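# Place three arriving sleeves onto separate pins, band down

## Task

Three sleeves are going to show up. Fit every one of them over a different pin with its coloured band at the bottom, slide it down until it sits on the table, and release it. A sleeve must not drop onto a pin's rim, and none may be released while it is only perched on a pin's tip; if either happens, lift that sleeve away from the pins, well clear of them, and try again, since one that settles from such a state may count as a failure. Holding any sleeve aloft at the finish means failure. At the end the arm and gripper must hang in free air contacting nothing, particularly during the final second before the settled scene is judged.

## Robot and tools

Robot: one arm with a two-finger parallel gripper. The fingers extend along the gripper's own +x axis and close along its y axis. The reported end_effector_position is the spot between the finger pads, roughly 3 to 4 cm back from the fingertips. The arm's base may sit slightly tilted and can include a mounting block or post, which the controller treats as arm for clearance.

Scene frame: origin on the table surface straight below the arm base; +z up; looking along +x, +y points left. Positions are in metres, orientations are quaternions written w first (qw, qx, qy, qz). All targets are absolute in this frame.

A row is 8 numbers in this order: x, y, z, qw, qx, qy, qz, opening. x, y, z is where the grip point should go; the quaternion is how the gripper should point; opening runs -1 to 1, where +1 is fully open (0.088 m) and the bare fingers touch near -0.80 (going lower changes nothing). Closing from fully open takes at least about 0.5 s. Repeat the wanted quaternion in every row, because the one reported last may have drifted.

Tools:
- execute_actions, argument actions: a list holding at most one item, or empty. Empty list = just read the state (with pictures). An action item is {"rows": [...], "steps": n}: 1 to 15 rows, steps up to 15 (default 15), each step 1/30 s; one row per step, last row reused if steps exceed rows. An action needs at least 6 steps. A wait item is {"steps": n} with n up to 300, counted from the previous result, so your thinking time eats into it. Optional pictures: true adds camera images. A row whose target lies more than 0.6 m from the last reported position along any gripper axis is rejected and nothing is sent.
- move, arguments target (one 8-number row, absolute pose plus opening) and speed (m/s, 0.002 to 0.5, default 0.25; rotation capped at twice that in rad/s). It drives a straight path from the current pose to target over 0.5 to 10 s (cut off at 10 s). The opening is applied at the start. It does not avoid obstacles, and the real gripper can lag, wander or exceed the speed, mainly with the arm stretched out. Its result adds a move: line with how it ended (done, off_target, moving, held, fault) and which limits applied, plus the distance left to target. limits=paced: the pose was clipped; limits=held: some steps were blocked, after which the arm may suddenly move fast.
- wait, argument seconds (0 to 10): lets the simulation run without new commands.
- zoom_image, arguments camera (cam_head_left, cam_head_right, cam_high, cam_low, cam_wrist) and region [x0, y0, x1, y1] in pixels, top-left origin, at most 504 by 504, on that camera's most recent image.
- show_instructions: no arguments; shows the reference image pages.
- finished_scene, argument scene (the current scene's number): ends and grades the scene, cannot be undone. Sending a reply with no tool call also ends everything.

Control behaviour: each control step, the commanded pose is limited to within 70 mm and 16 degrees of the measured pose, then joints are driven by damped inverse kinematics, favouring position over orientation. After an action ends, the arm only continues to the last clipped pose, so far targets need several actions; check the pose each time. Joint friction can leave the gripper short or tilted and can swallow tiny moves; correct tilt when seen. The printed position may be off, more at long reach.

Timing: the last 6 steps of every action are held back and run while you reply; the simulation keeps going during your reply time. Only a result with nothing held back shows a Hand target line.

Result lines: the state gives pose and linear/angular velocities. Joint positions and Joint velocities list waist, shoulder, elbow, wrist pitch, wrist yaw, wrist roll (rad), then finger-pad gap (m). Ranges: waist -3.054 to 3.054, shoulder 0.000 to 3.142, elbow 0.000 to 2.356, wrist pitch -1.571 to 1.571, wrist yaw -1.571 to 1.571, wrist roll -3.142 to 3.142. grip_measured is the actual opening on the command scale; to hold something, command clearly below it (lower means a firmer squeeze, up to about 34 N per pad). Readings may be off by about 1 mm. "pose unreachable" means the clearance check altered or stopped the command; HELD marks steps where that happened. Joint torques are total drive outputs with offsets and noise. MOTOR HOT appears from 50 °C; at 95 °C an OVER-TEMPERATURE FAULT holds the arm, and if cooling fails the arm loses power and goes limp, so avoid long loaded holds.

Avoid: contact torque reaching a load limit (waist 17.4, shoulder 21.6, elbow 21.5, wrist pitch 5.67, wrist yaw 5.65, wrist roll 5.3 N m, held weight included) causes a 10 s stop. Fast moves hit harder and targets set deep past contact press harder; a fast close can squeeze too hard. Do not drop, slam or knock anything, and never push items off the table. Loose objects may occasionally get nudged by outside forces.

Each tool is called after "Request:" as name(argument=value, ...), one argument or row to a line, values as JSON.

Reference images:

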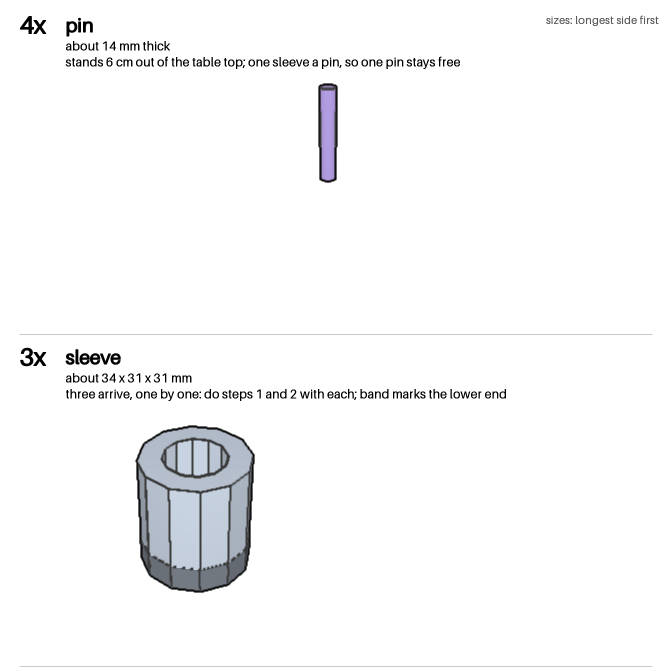

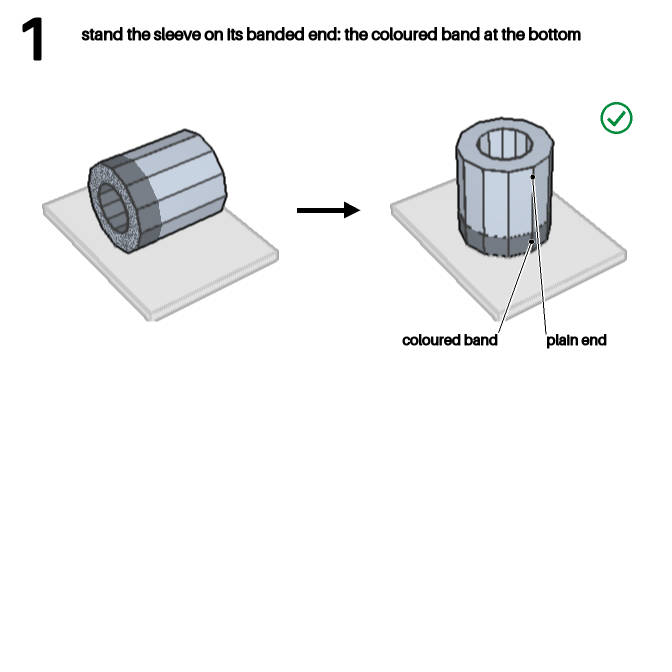

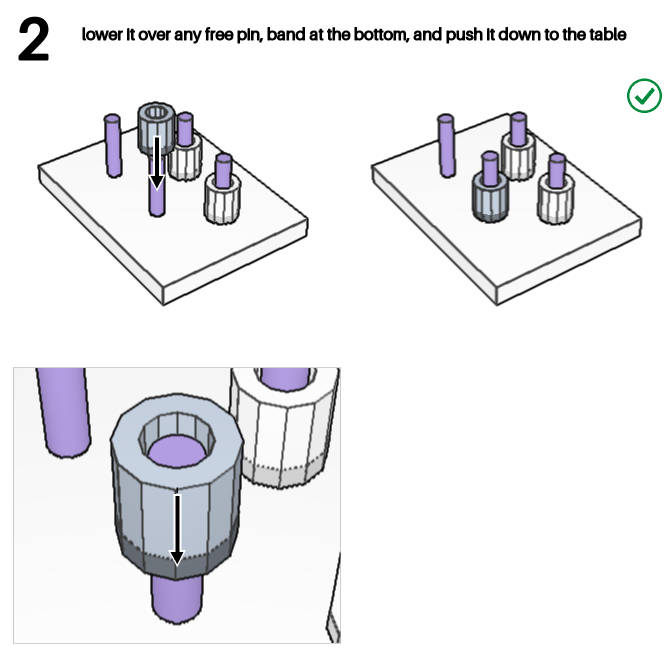

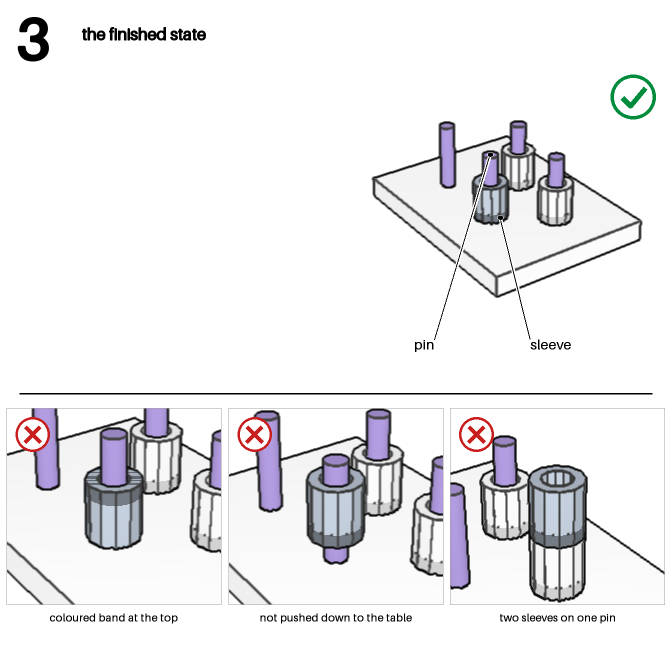

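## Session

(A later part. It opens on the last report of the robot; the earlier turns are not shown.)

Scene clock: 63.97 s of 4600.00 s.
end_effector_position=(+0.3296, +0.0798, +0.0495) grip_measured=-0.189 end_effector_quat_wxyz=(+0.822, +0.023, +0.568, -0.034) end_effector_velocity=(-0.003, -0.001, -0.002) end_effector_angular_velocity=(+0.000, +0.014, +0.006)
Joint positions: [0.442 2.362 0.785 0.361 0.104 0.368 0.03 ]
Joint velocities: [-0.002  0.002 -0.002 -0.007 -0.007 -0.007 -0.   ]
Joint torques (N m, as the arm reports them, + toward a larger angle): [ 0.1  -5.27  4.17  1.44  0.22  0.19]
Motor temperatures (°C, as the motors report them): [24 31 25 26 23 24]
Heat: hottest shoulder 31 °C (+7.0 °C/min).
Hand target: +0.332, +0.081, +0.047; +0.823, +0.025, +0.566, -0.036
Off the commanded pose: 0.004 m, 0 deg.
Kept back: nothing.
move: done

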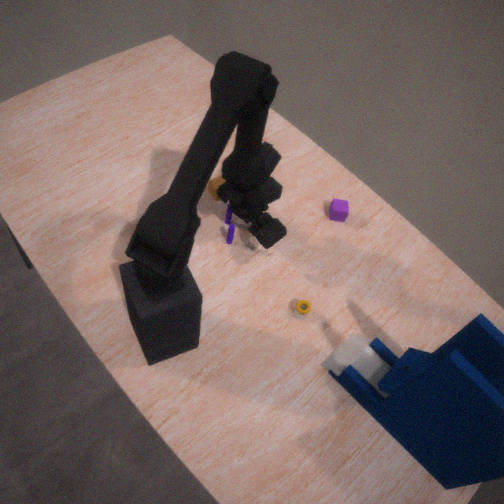

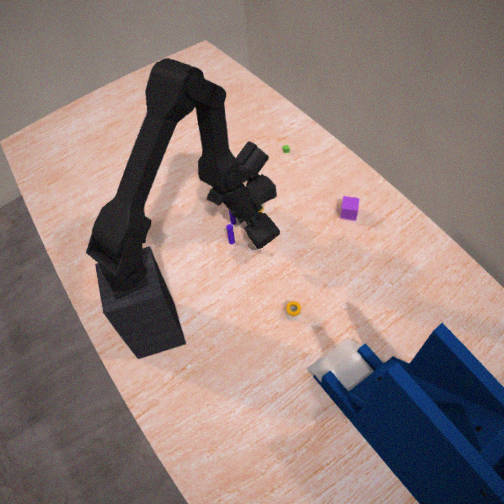

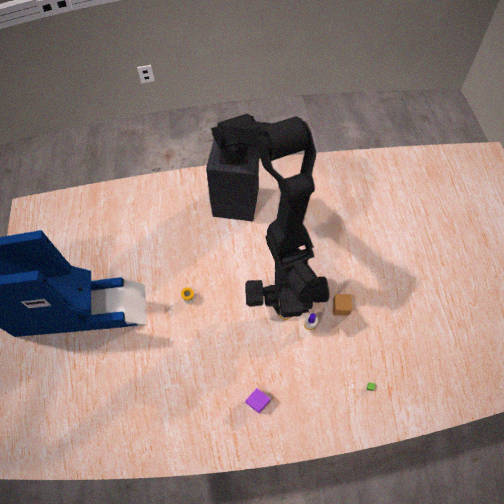

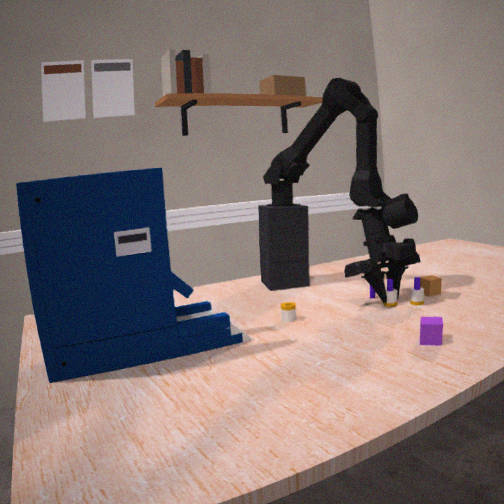

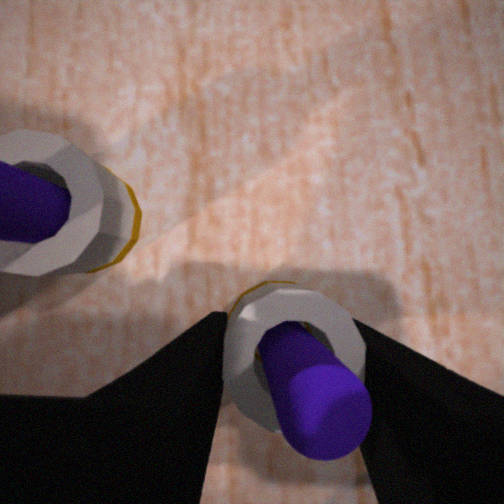

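Request:
move(
  target=[0.330,0.080,0.050,0.8233,0.0247,0.5658,-0.0359,0.05],
  speed=0.03,
)

Request:
move(
  target=[0.330,0.080,0.135,0.8233,0.0247,0.5658,-0.0359,0.05],
  speed=0.15,
)

Request:
move(
  target=[0.284,-0.162,0.09,0.3697,0.2391,0.8924,-0.099,0.4],
  speed=0.3,
)

Scene clock: 65.20 s of 4600.00 s.
end_effector_position=(+0.3299, +0.0784, +0.0496) grip_measured=+0.046 end_effector_quat_wxyz=(+0.822, +0.024, +0.568, -0.036) end_effector_velocity=(-0.002, -0.000, -0.000) end_effector_angular_velocity=(+0.007, +0.009, -0.007)
Joint positions: [0.438 2.362 0.784 0.363 0.106 0.368 0.041]
Joint velocities: [-0.002 -0.002 -0.002 -0.007 -0.007  0.007  0.001]
Joint torques (N m, as the arm reports them, + toward a larger angle): [ 0.2  -6.69  2.99  1.28  0.14  0.14]
Motor temperatures (°C, as the motors report them): [24 31 25 26 23 24]
Heat: hottest shoulder 31 °C (+7.1 °C/min).
Hand target: +0.330, +0.080, +0.050; +0.823, +0.025, +0.566, -0.036
Off the commanded pose: 0.002 m, 0 deg.
Kept back: nothing.
move: done

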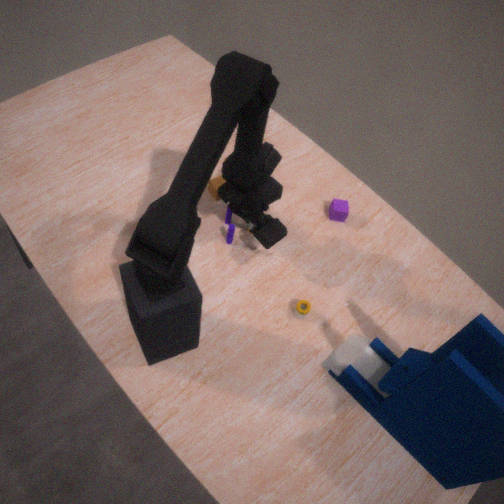

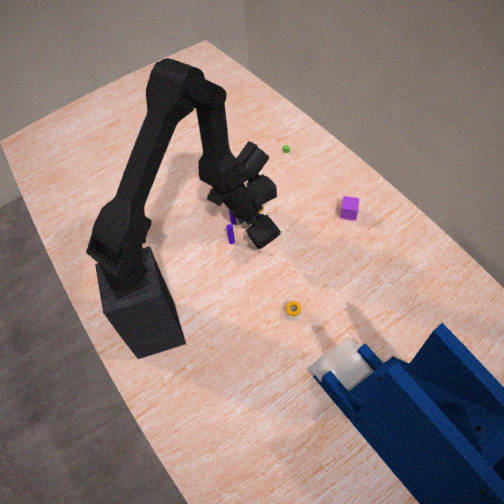

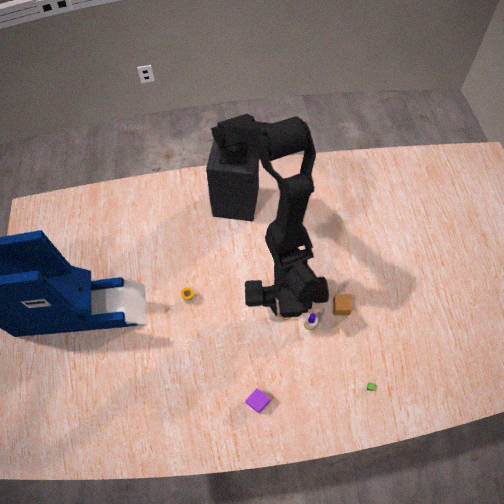

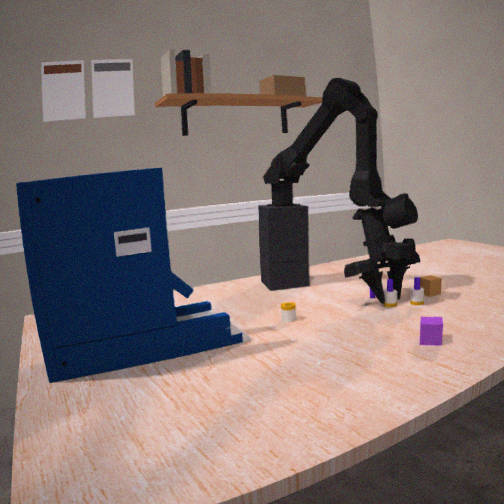

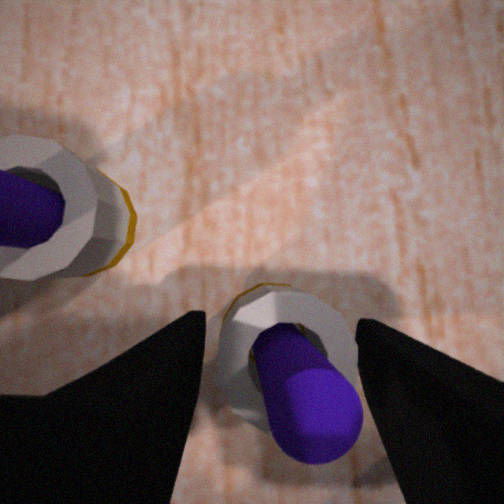

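Scene clock: 66.30 s of 4600.00 s.
end_effector_position=(+0.3293, +0.0806, +0.1317) grip_measured=+0.050 end_effector_quat_wxyz=(+0.822, +0.024, +0.568, -0.036) end_effector_velocity=(-0.000, +0.000, +0.004) end_effector_angular_velocity=(+0.003, +0.005, +0.007)
Joint positions: [0.438 2.017 0.751 0.051 0.106 0.368 0.041]
Joint velocities: [-0.002 -0.017  0.002 -0.022 -0.007 -0.007  0.   ]
Joint torques (N m, as the arm reports them, + toward a larger angle): [-0.49 -7.24  4.21  0.68  0.06 -0.08]
Motor temperatures (°C, as the motors report them): [24 31 25 26 23 24]
Heat: hottest shoulder 31 °C (+7.1 °C/min).
Hand target: +0.330, +0.080, +0.135; +0.823, +0.025, +0.566, -0.036
Off the commanded pose: 0.003 m, 0 deg.
Kept back: nothing.
move: done

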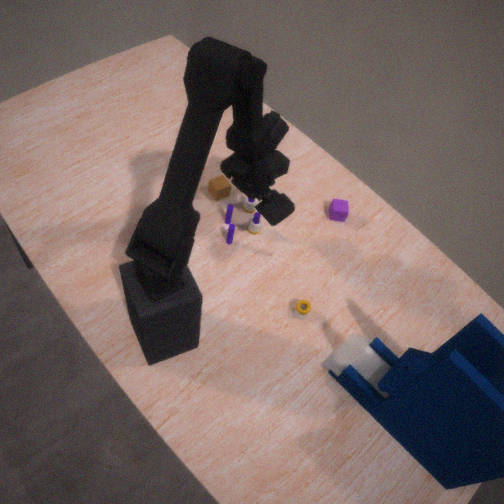

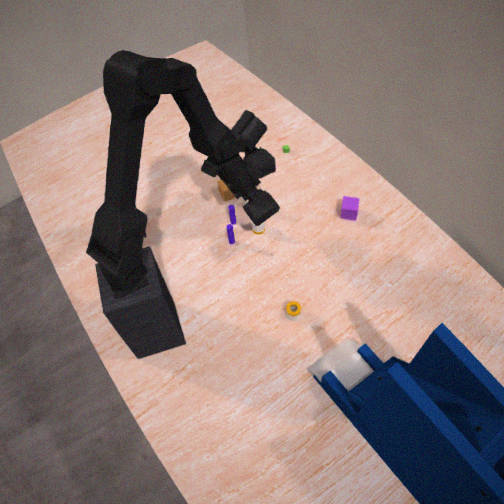

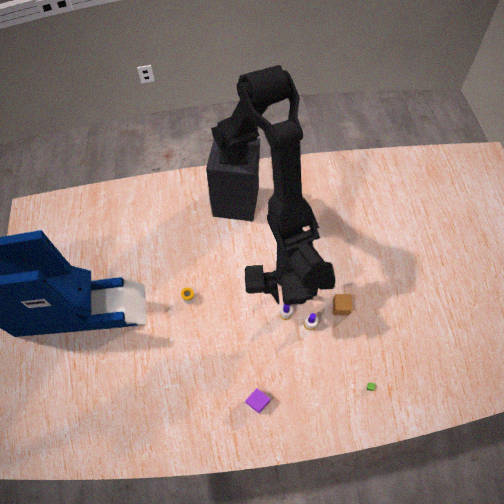

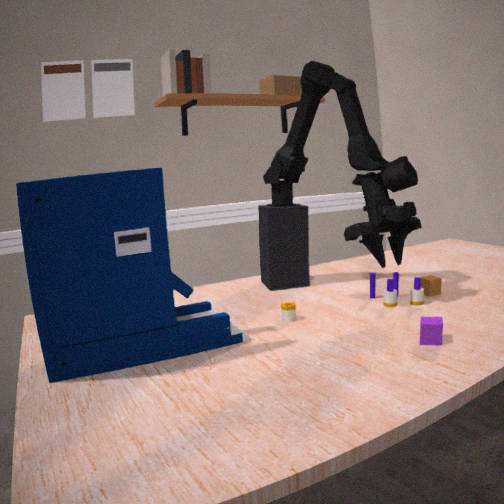

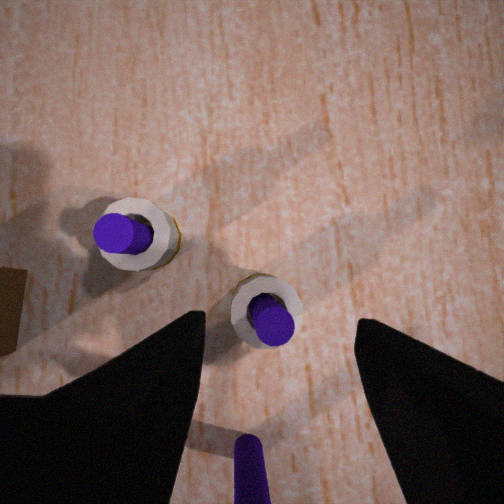

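Scene clock: 68.90 s of 4600.00 s.
end_effector_position=(+0.2854, -0.1615, +0.0918) grip_measured=+0.400 end_effector_quat_wxyz=(+0.371, +0.238, +0.892, -0.101) end_effector_velocity=(+0.002, +0.001, +0.004) end_effector_angular_velocity=(+0.022, +0.018, +0.002)
Joint positions: [-0.371  2.88   2.03  -1.51  -0.028 -0.015  0.059]
Joint velocities: [ 0.002  0.022  0.046 -0.051 -0.007 -0.007 -0.   ]
Joint torques (N m, as the arm reports them, + toward a larger angle): [-0.5  -8.43  5.27 -1.59  0.13 -0.21]
Motor temperatures (°C, as the motors report them): [24 31 25 26 23 24]
Heat: hottest shoulder 31 °C (+7.0 °C/min).
Hand target: +0.285, -0.163, +0.090; +0.369, +0.236, +0.894, -0.098
Off the commanded pose: 0.002 m, 0 deg.
Kept back: nothing.
move: done

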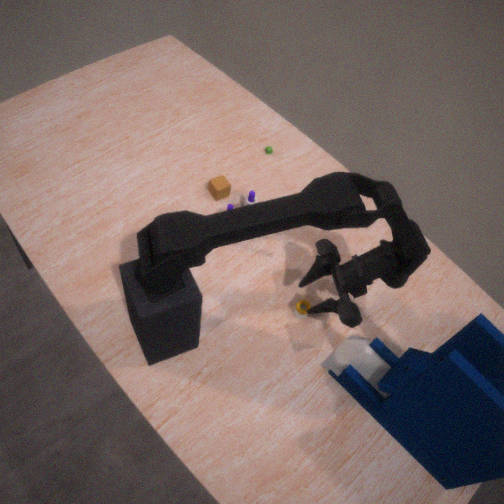

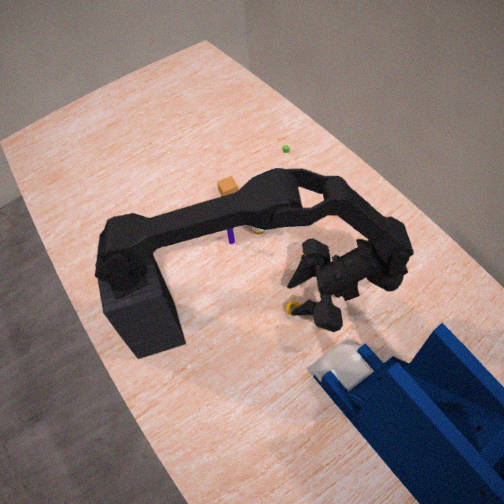

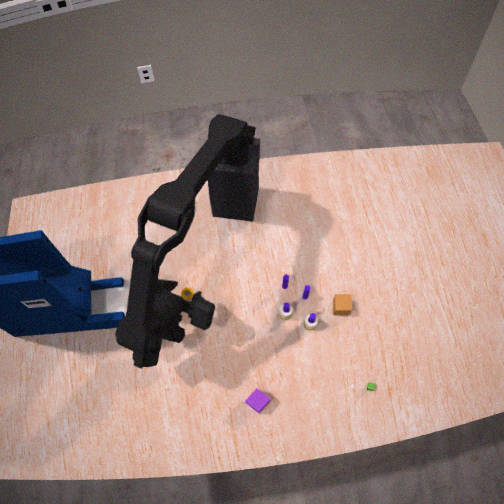

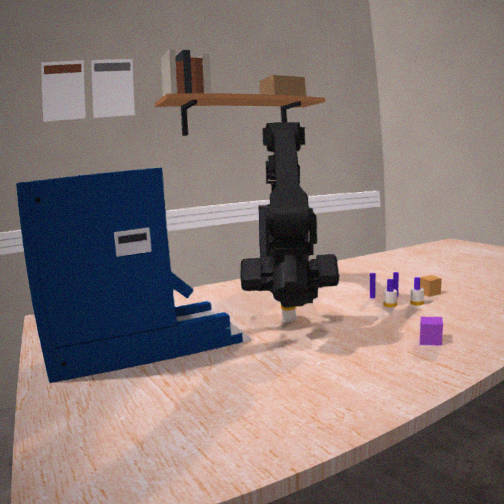

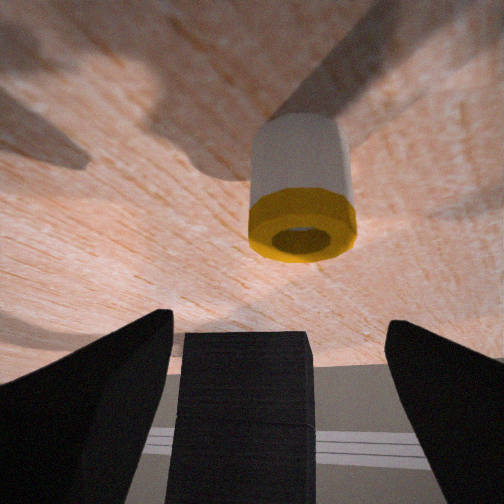

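Request:
move(
  target=[0.282,-0.166,0.046,0.3697,0.2391,0.8924,-0.099,0.4],
  speed=0.05,
)

Request:
zoom_image(
  camera="cam_head_left",
  region=[270,240,410,380],
)

Scene clock: 70.43 s of 4600.00 s.
end_effector_position=(+0.2824, -0.1640, +0.0487) grip_measured=+0.400 end_effector_quat_wxyz=(+0.368, +0.241, +0.892, -0.100) end_effector_velocity=(+0.003, -0.006, +0.000) end_effector_angular_velocity=(-0.011, -0.019, +0.004)
Joint positions: [-0.377  3.012  2.112 -1.467 -0.027 -0.018  0.059]
Joint velocities: [-0.007 -0.002  0.012  0.007  0.007 -0.007  0.   ]
Joint torques (N m, as the arm reports them, + toward a larger angle): [-0.66 -8.44  5.12 -1.16  0.14 -0.21]
Motor temperatures (°C, as the motors report them): [24 32 25 26 23 24]
Heat: hottest shoulder 32 °C (+7.1 °C/min).
Hand target: +0.282, -0.166, +0.046; +0.369, +0.239, +0.893, -0.099
Off the commanded pose: 0.003 m, 0 deg.
Kept back: nothing.
move: done

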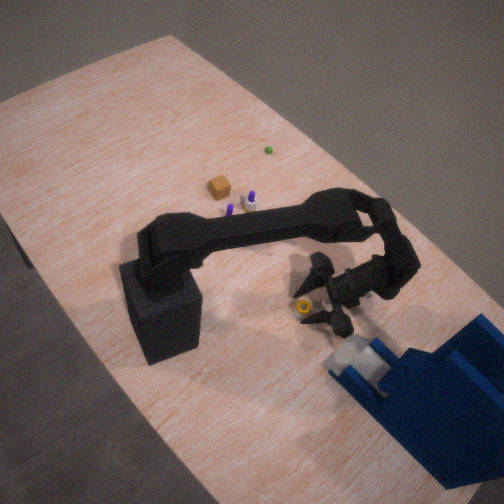

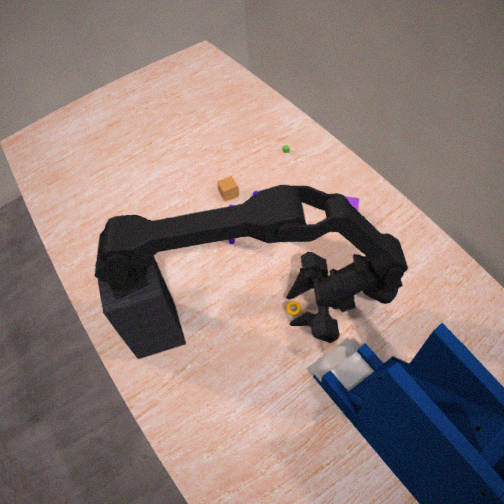

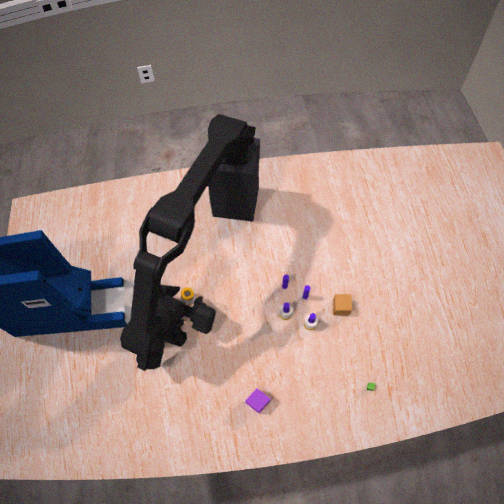

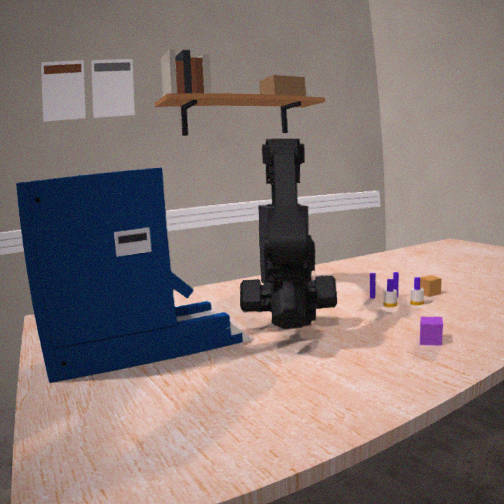

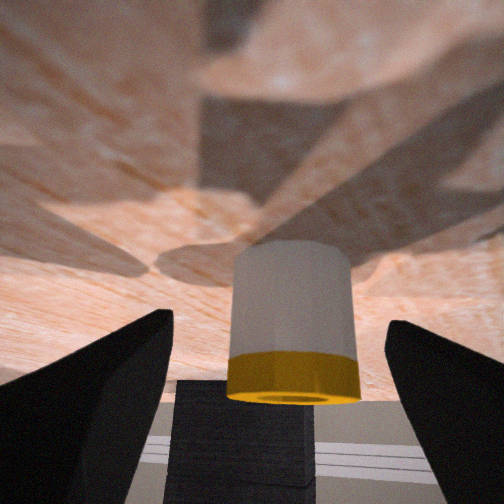

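Region (270, 240, 410, 380) of cam_head_left's 504x504 image, scaled by 3.600, with more detail than that image has.

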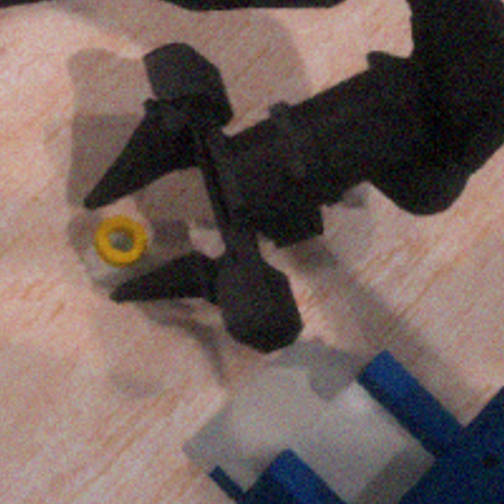

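Request:
move(
  target=[0.282,-0.165,0.048,0.3697,0.2391,0.8924,-0.099,-0.45],
  speed=0.05,
)

Request:
move(
  target=[0.28,-0.155,0.095,0.3697,0.2391,0.8924,-0.099,-0.45],
  speed=0.12,
)

Request:
move(
  target=[0.295,-0.08,0.085,0.9153,0.0502,0.381,-0.1205,-0.45],
  speed=0.35,
)

Request:
move(
  target=[0.295,-0.08,0.044,0.9153,0.0502,0.381,-0.1205,-0.45],
  speed=0.05,
)

Request:
zoom_image(
  camera="cam_low",
  region=[280,260,380,335],
)

Scene clock: 71.60 s of 4600.00 s.
end_effector_position=(+0.2829, -0.1642, +0.0485) grip_measured=-0.180 end_effector_quat_wxyz=(+0.369, +0.241, +0.892, -0.101) end_effector_velocity=(-0.001, -0.002, +0.002) end_effector_angular_velocity=(+0.010, -0.003, +0.018)
Joint positions: [-0.377  3.013  2.114 -1.466 -0.028 -0.018  0.03 ]
Joint velocities: [-0.002 -0.002  0.002 -0.007  0.007 -0.022 -0.   ]
Joint torques (N m, as the arm reports them, + toward a larger angle): [-0.51 -9.36  4.02 -1.02  0.1  -0.17]
Motor temperatures (°C, as the motors report them): [24 32 25 26 23 24]
Heat: hottest shoulder 32 °C (+7.0 °C/min).
Hand target: +0.282, -0.165, +0.048; +0.370, +0.239, +0.892, -0.099
Off the commanded pose: 0.001 m, 0 deg.
Kept back: nothing.
move: done

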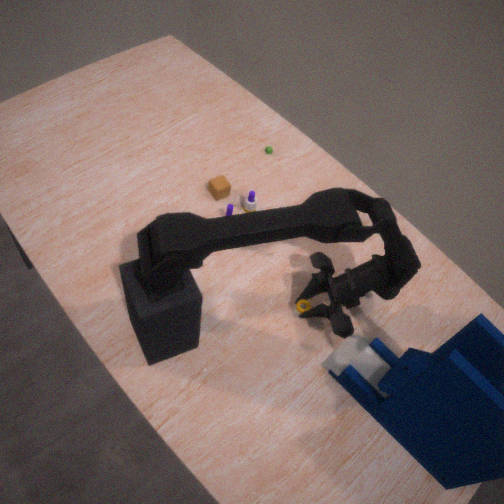

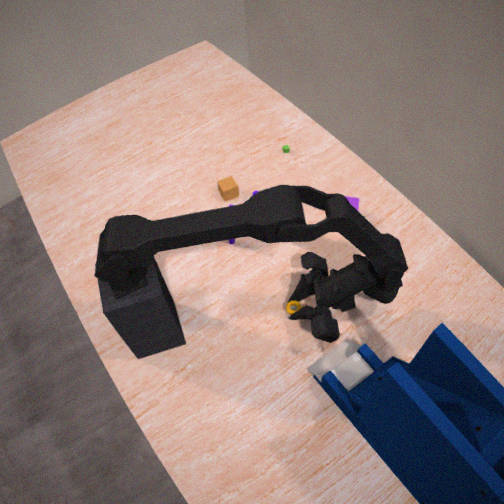

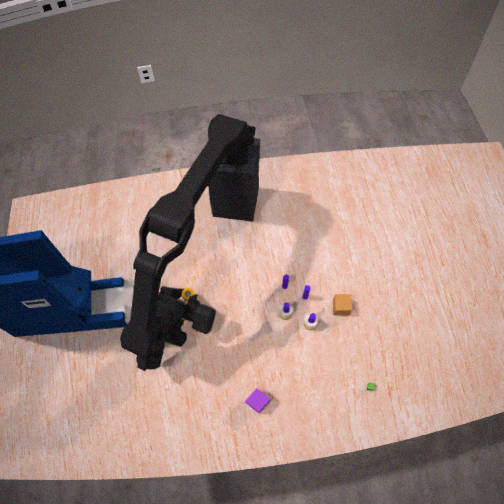

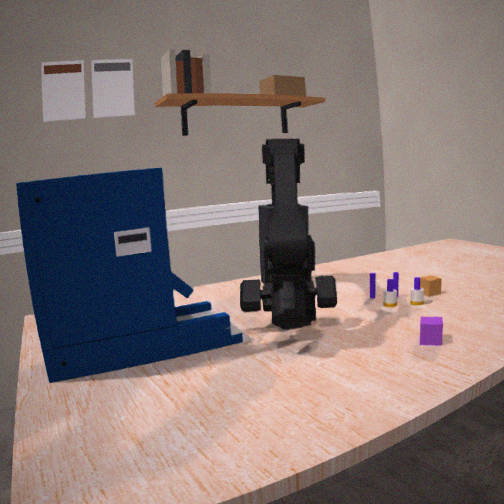

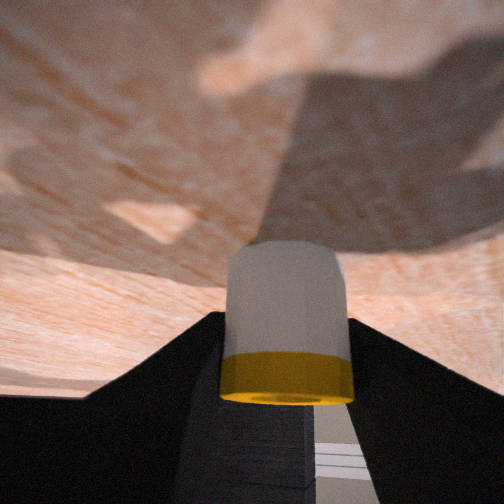

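Scene clock: 72.57 s of 4600.00 s.
end_effector_position=(+0.2775, -0.1558, +0.0895) grip_measured=-0.180 end_effector_quat_wxyz=(+0.366, +0.238, +0.894, -0.098) end_effector_velocity=(+0.002, +0.001, +0.005) end_effector_angular_velocity=(+0.008, -0.007, +0.002)
Joint positions: [-0.368  2.861  1.968 -1.478 -0.029 -0.018  0.03 ]
Joint velocities: [ 0.002 -0.012 -0.002 -0.007 -0.007 -0.007 -0.   ]
Joint torques (N m, as the arm reports them, + toward a larger angle): [ -0.12 -10.72   3.64  -1.63  -0.13   0.1 ]
Motor temperatures (°C, as the motors report them): [24 32 25 26 23 24]
Heat: hottest shoulder 32 °C (+7.1 °C/min).
Hand target: +0.280, -0.155, +0.095; +0.370, +0.239, +0.892, -0.099
Off the commanded pose: 0.006 m, 0 deg.
Kept back: nothing.
move: done

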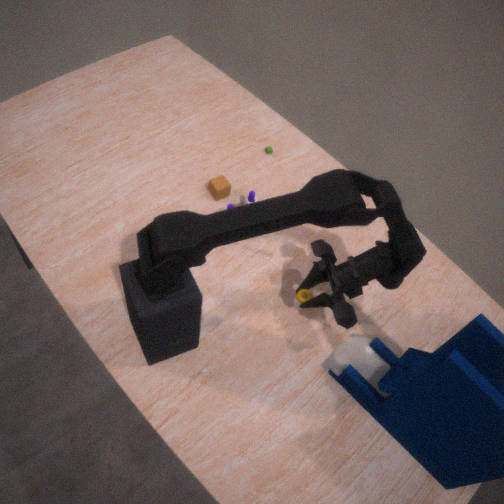

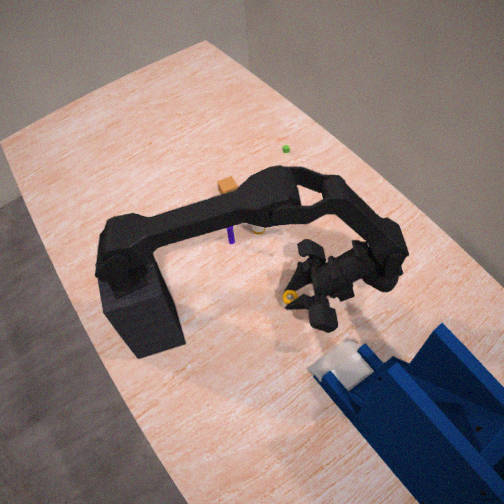

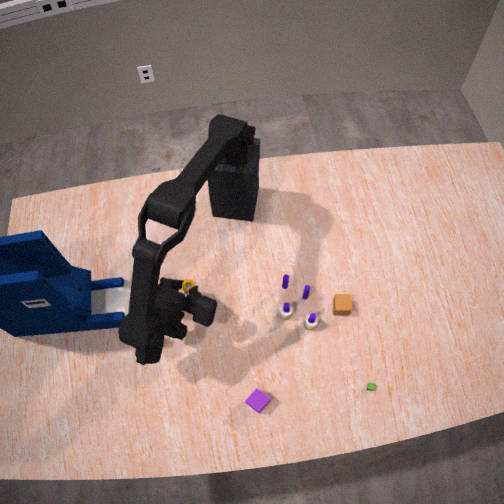

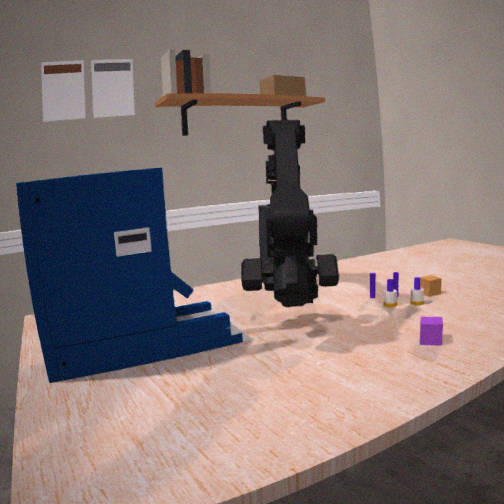

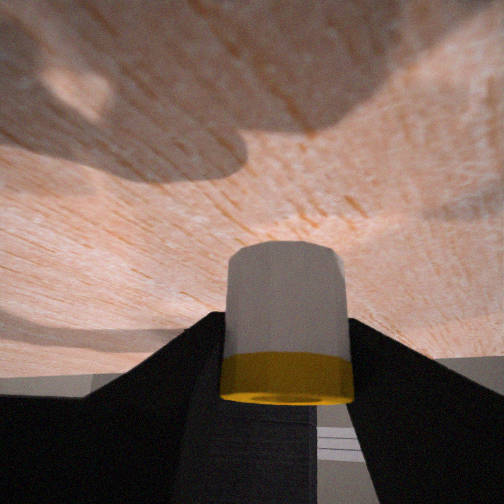

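Scene clock: 75.50 s of 4600.00 s.
end_effector_position=(+0.2968, -0.0806, +0.0862) grip_measured=-0.181 end_effector_quat_wxyz=(+0.916, +0.049, +0.379, -0.123) end_effector_velocity=(-0.004, +0.004, -0.004) end_effector_angular_velocity=(-0.008, +0.010, +0.039)
Joint positions: [-0.116  2.481  0.366  1.331 -0.018  0.027  0.03 ]
Joint velocities: [-0.002  0.022 -0.007  0.022 -0.022 -0.037 -0.   ]
Joint torques (N m, as the arm reports them, + toward a larger angle): [ 0.05 -4.49  0.95  1.91  0.14  0.19]
Motor temperatures (°C, as the motors report them): [24 32 25 26 23 24]
Heat: hottest shoulder 32 °C (+6.1 °C/min).
Hand target: +0.295, -0.080, +0.085; +0.915, +0.051, +0.380, -0.125
Off the commanded pose: 0.002 m, 0 deg.
Kept back: nothing.
move: done

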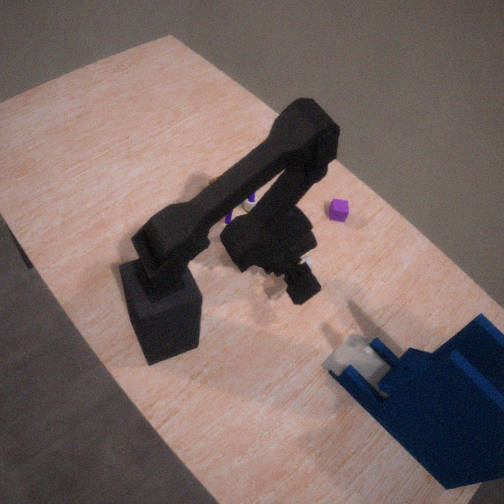

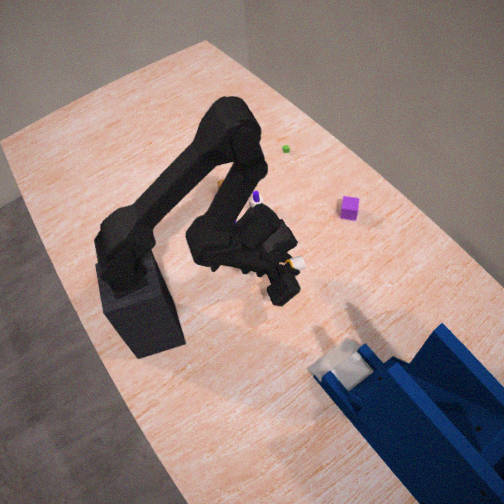

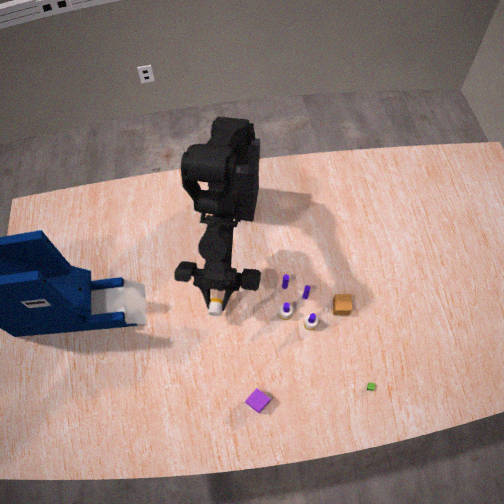

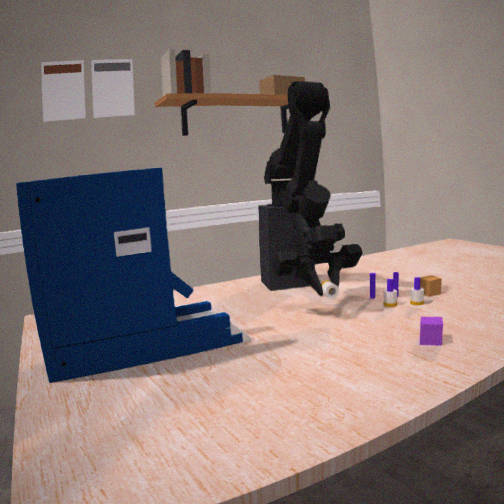

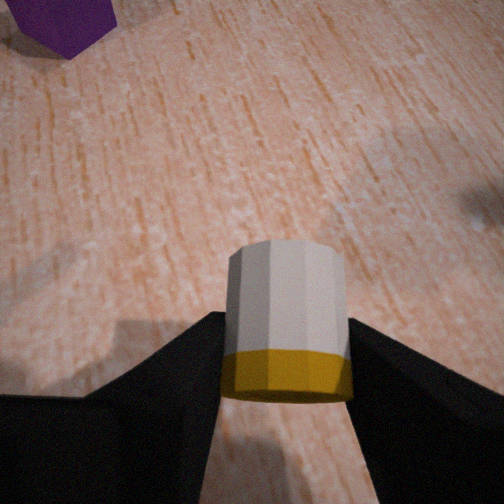

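Scene clock: 76.70 s of 4600.00 s.
end_effector_position=(+0.2942, -0.0811, +0.0452) grip_measured=-0.181 end_effector_quat_wxyz=(+0.915, +0.050, +0.382, -0.122) end_effector_velocity=(+0.000, +0.000, -0.004) end_effector_angular_velocity=(+0.002, +0.007, +0.008)
Joint positions: [-0.115  2.716  0.46   1.466 -0.018  0.027  0.03 ]
Joint velocities: [-0.002  0.012  0.012 -0.007 -0.007 -0.007  0.   ]
Joint torques (N m, as the arm reports them, + toward a larger angle): [ 0.05 -4.69  0.95  1.87 -0.04  0.06]
Motor temperatures (°C, as the motors report them): [24 32 25 26 23 24]
Heat: hottest shoulder 32 °C (+6.0 °C/min).
Hand target: +0.295, -0.080, +0.044; +0.915, +0.050, +0.381, -0.120
Off the commanded pose: 0.002 m, 0 deg.
Kept back: nothing.
move: done

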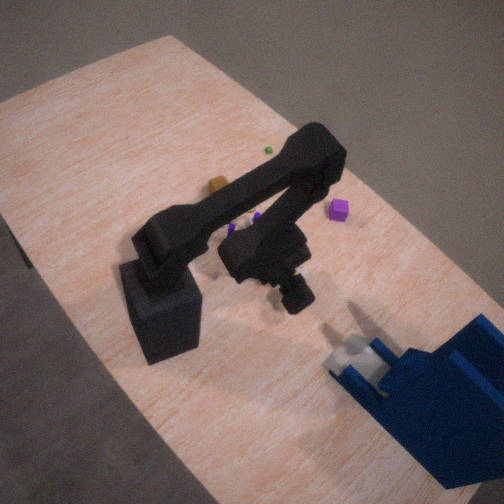

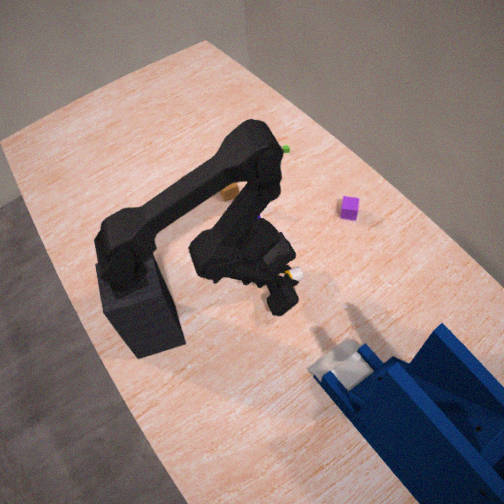

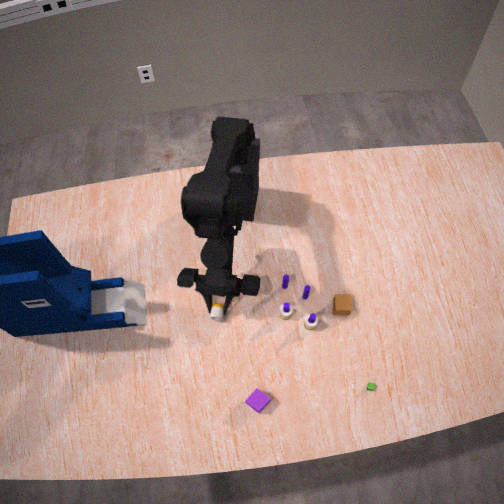

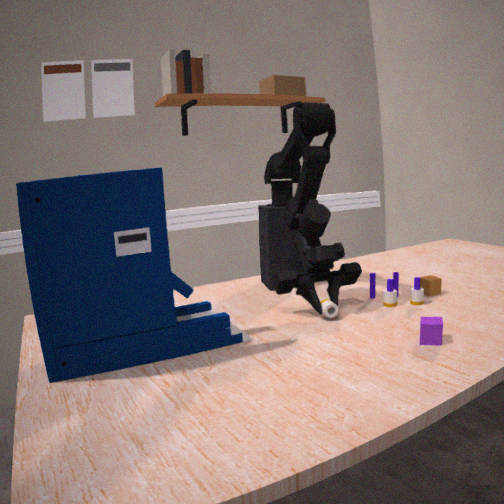

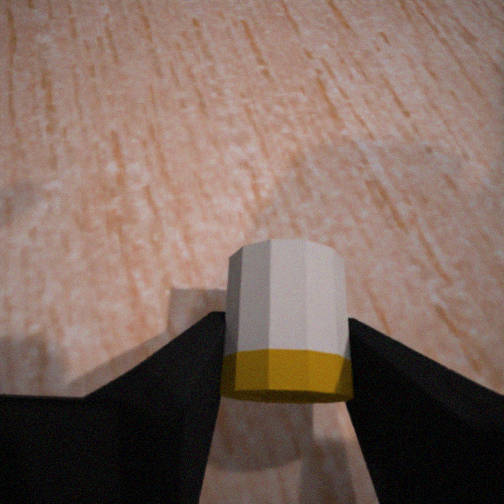

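Region (280, 260, 380, 335) of cam_low's 504x504 image, scaled by 5.040, with more detail than that image has; it fills the top 378 rows of this view, and the rest is white.

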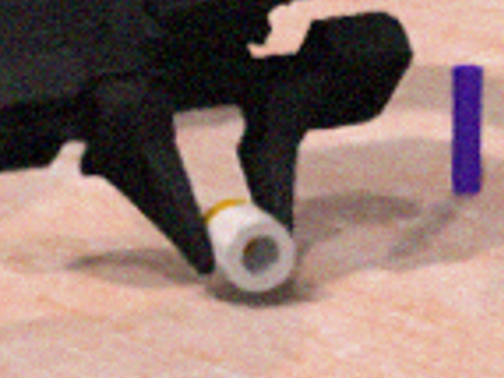

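Request:
move(
  target=[0.295,-0.08,0.035,0.9153,0.0502,0.381,-0.1205,-0.45],
  speed=0.015,
)

Scene clock: 77.83 s of 4600.00 s.
end_effector_position=(+0.2948, -0.0811, +0.0369) grip_measured=-0.181 end_effector_quat_wxyz=(+0.915, +0.049, +0.381, -0.122) end_effector_velocity=(-0.002, +0.002, -0.003) end_effector_angular_velocity=(+0.003, +0.012, +0.012)
Joint positions: [-0.113  2.761  0.485  1.489 -0.018  0.027  0.03 ]
Joint velocities: [ 0.002  0.007  0.002 -0.007 -0.007 -0.007  0.   ]
Joint torques (N m, as the arm reports them, + toward a larger angle): [ 0.07 -4.57  0.89  1.77  0.    0.09]
Motor temperatures (°C, as the motors report them): [24 32 25 26 23 24]
Heat: hottest shoulder 32 °C (+6.0 °C/min).
Hand target: +0.295, -0.080, +0.035; +0.915, +0.050, +0.381, -0.120
Off the commanded pose: 0.002 m, 0 deg.
Kept back: nothing.
move: done

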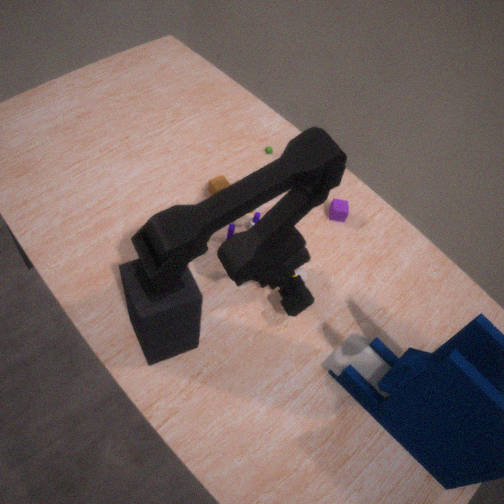

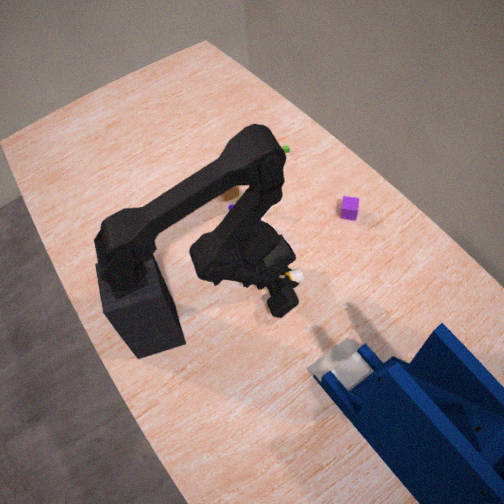

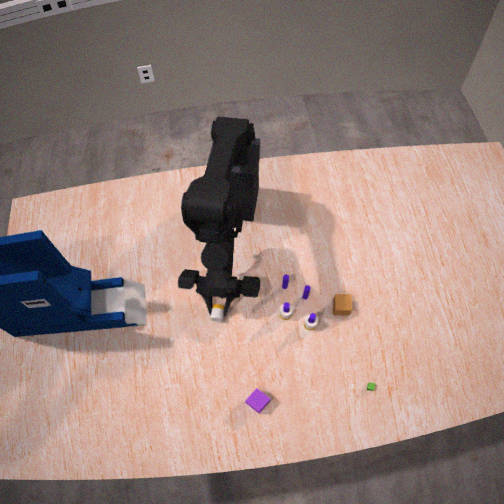

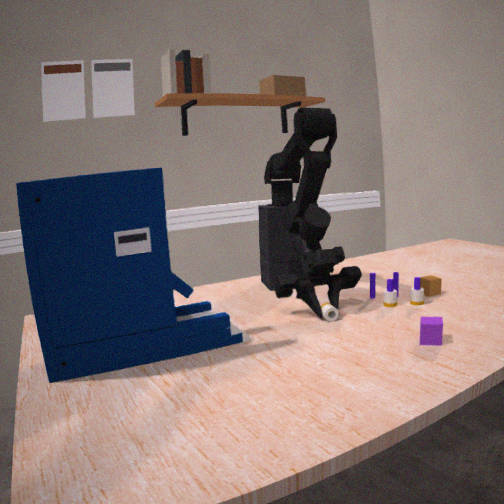

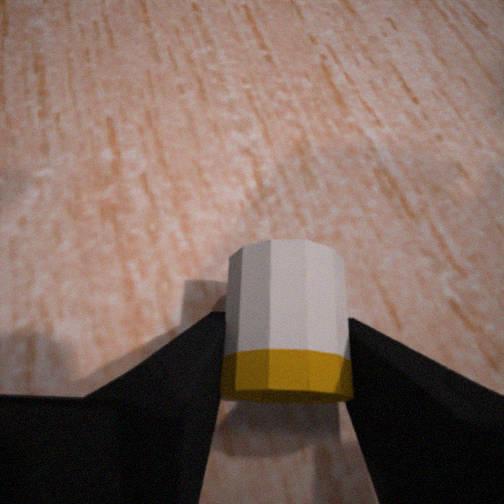

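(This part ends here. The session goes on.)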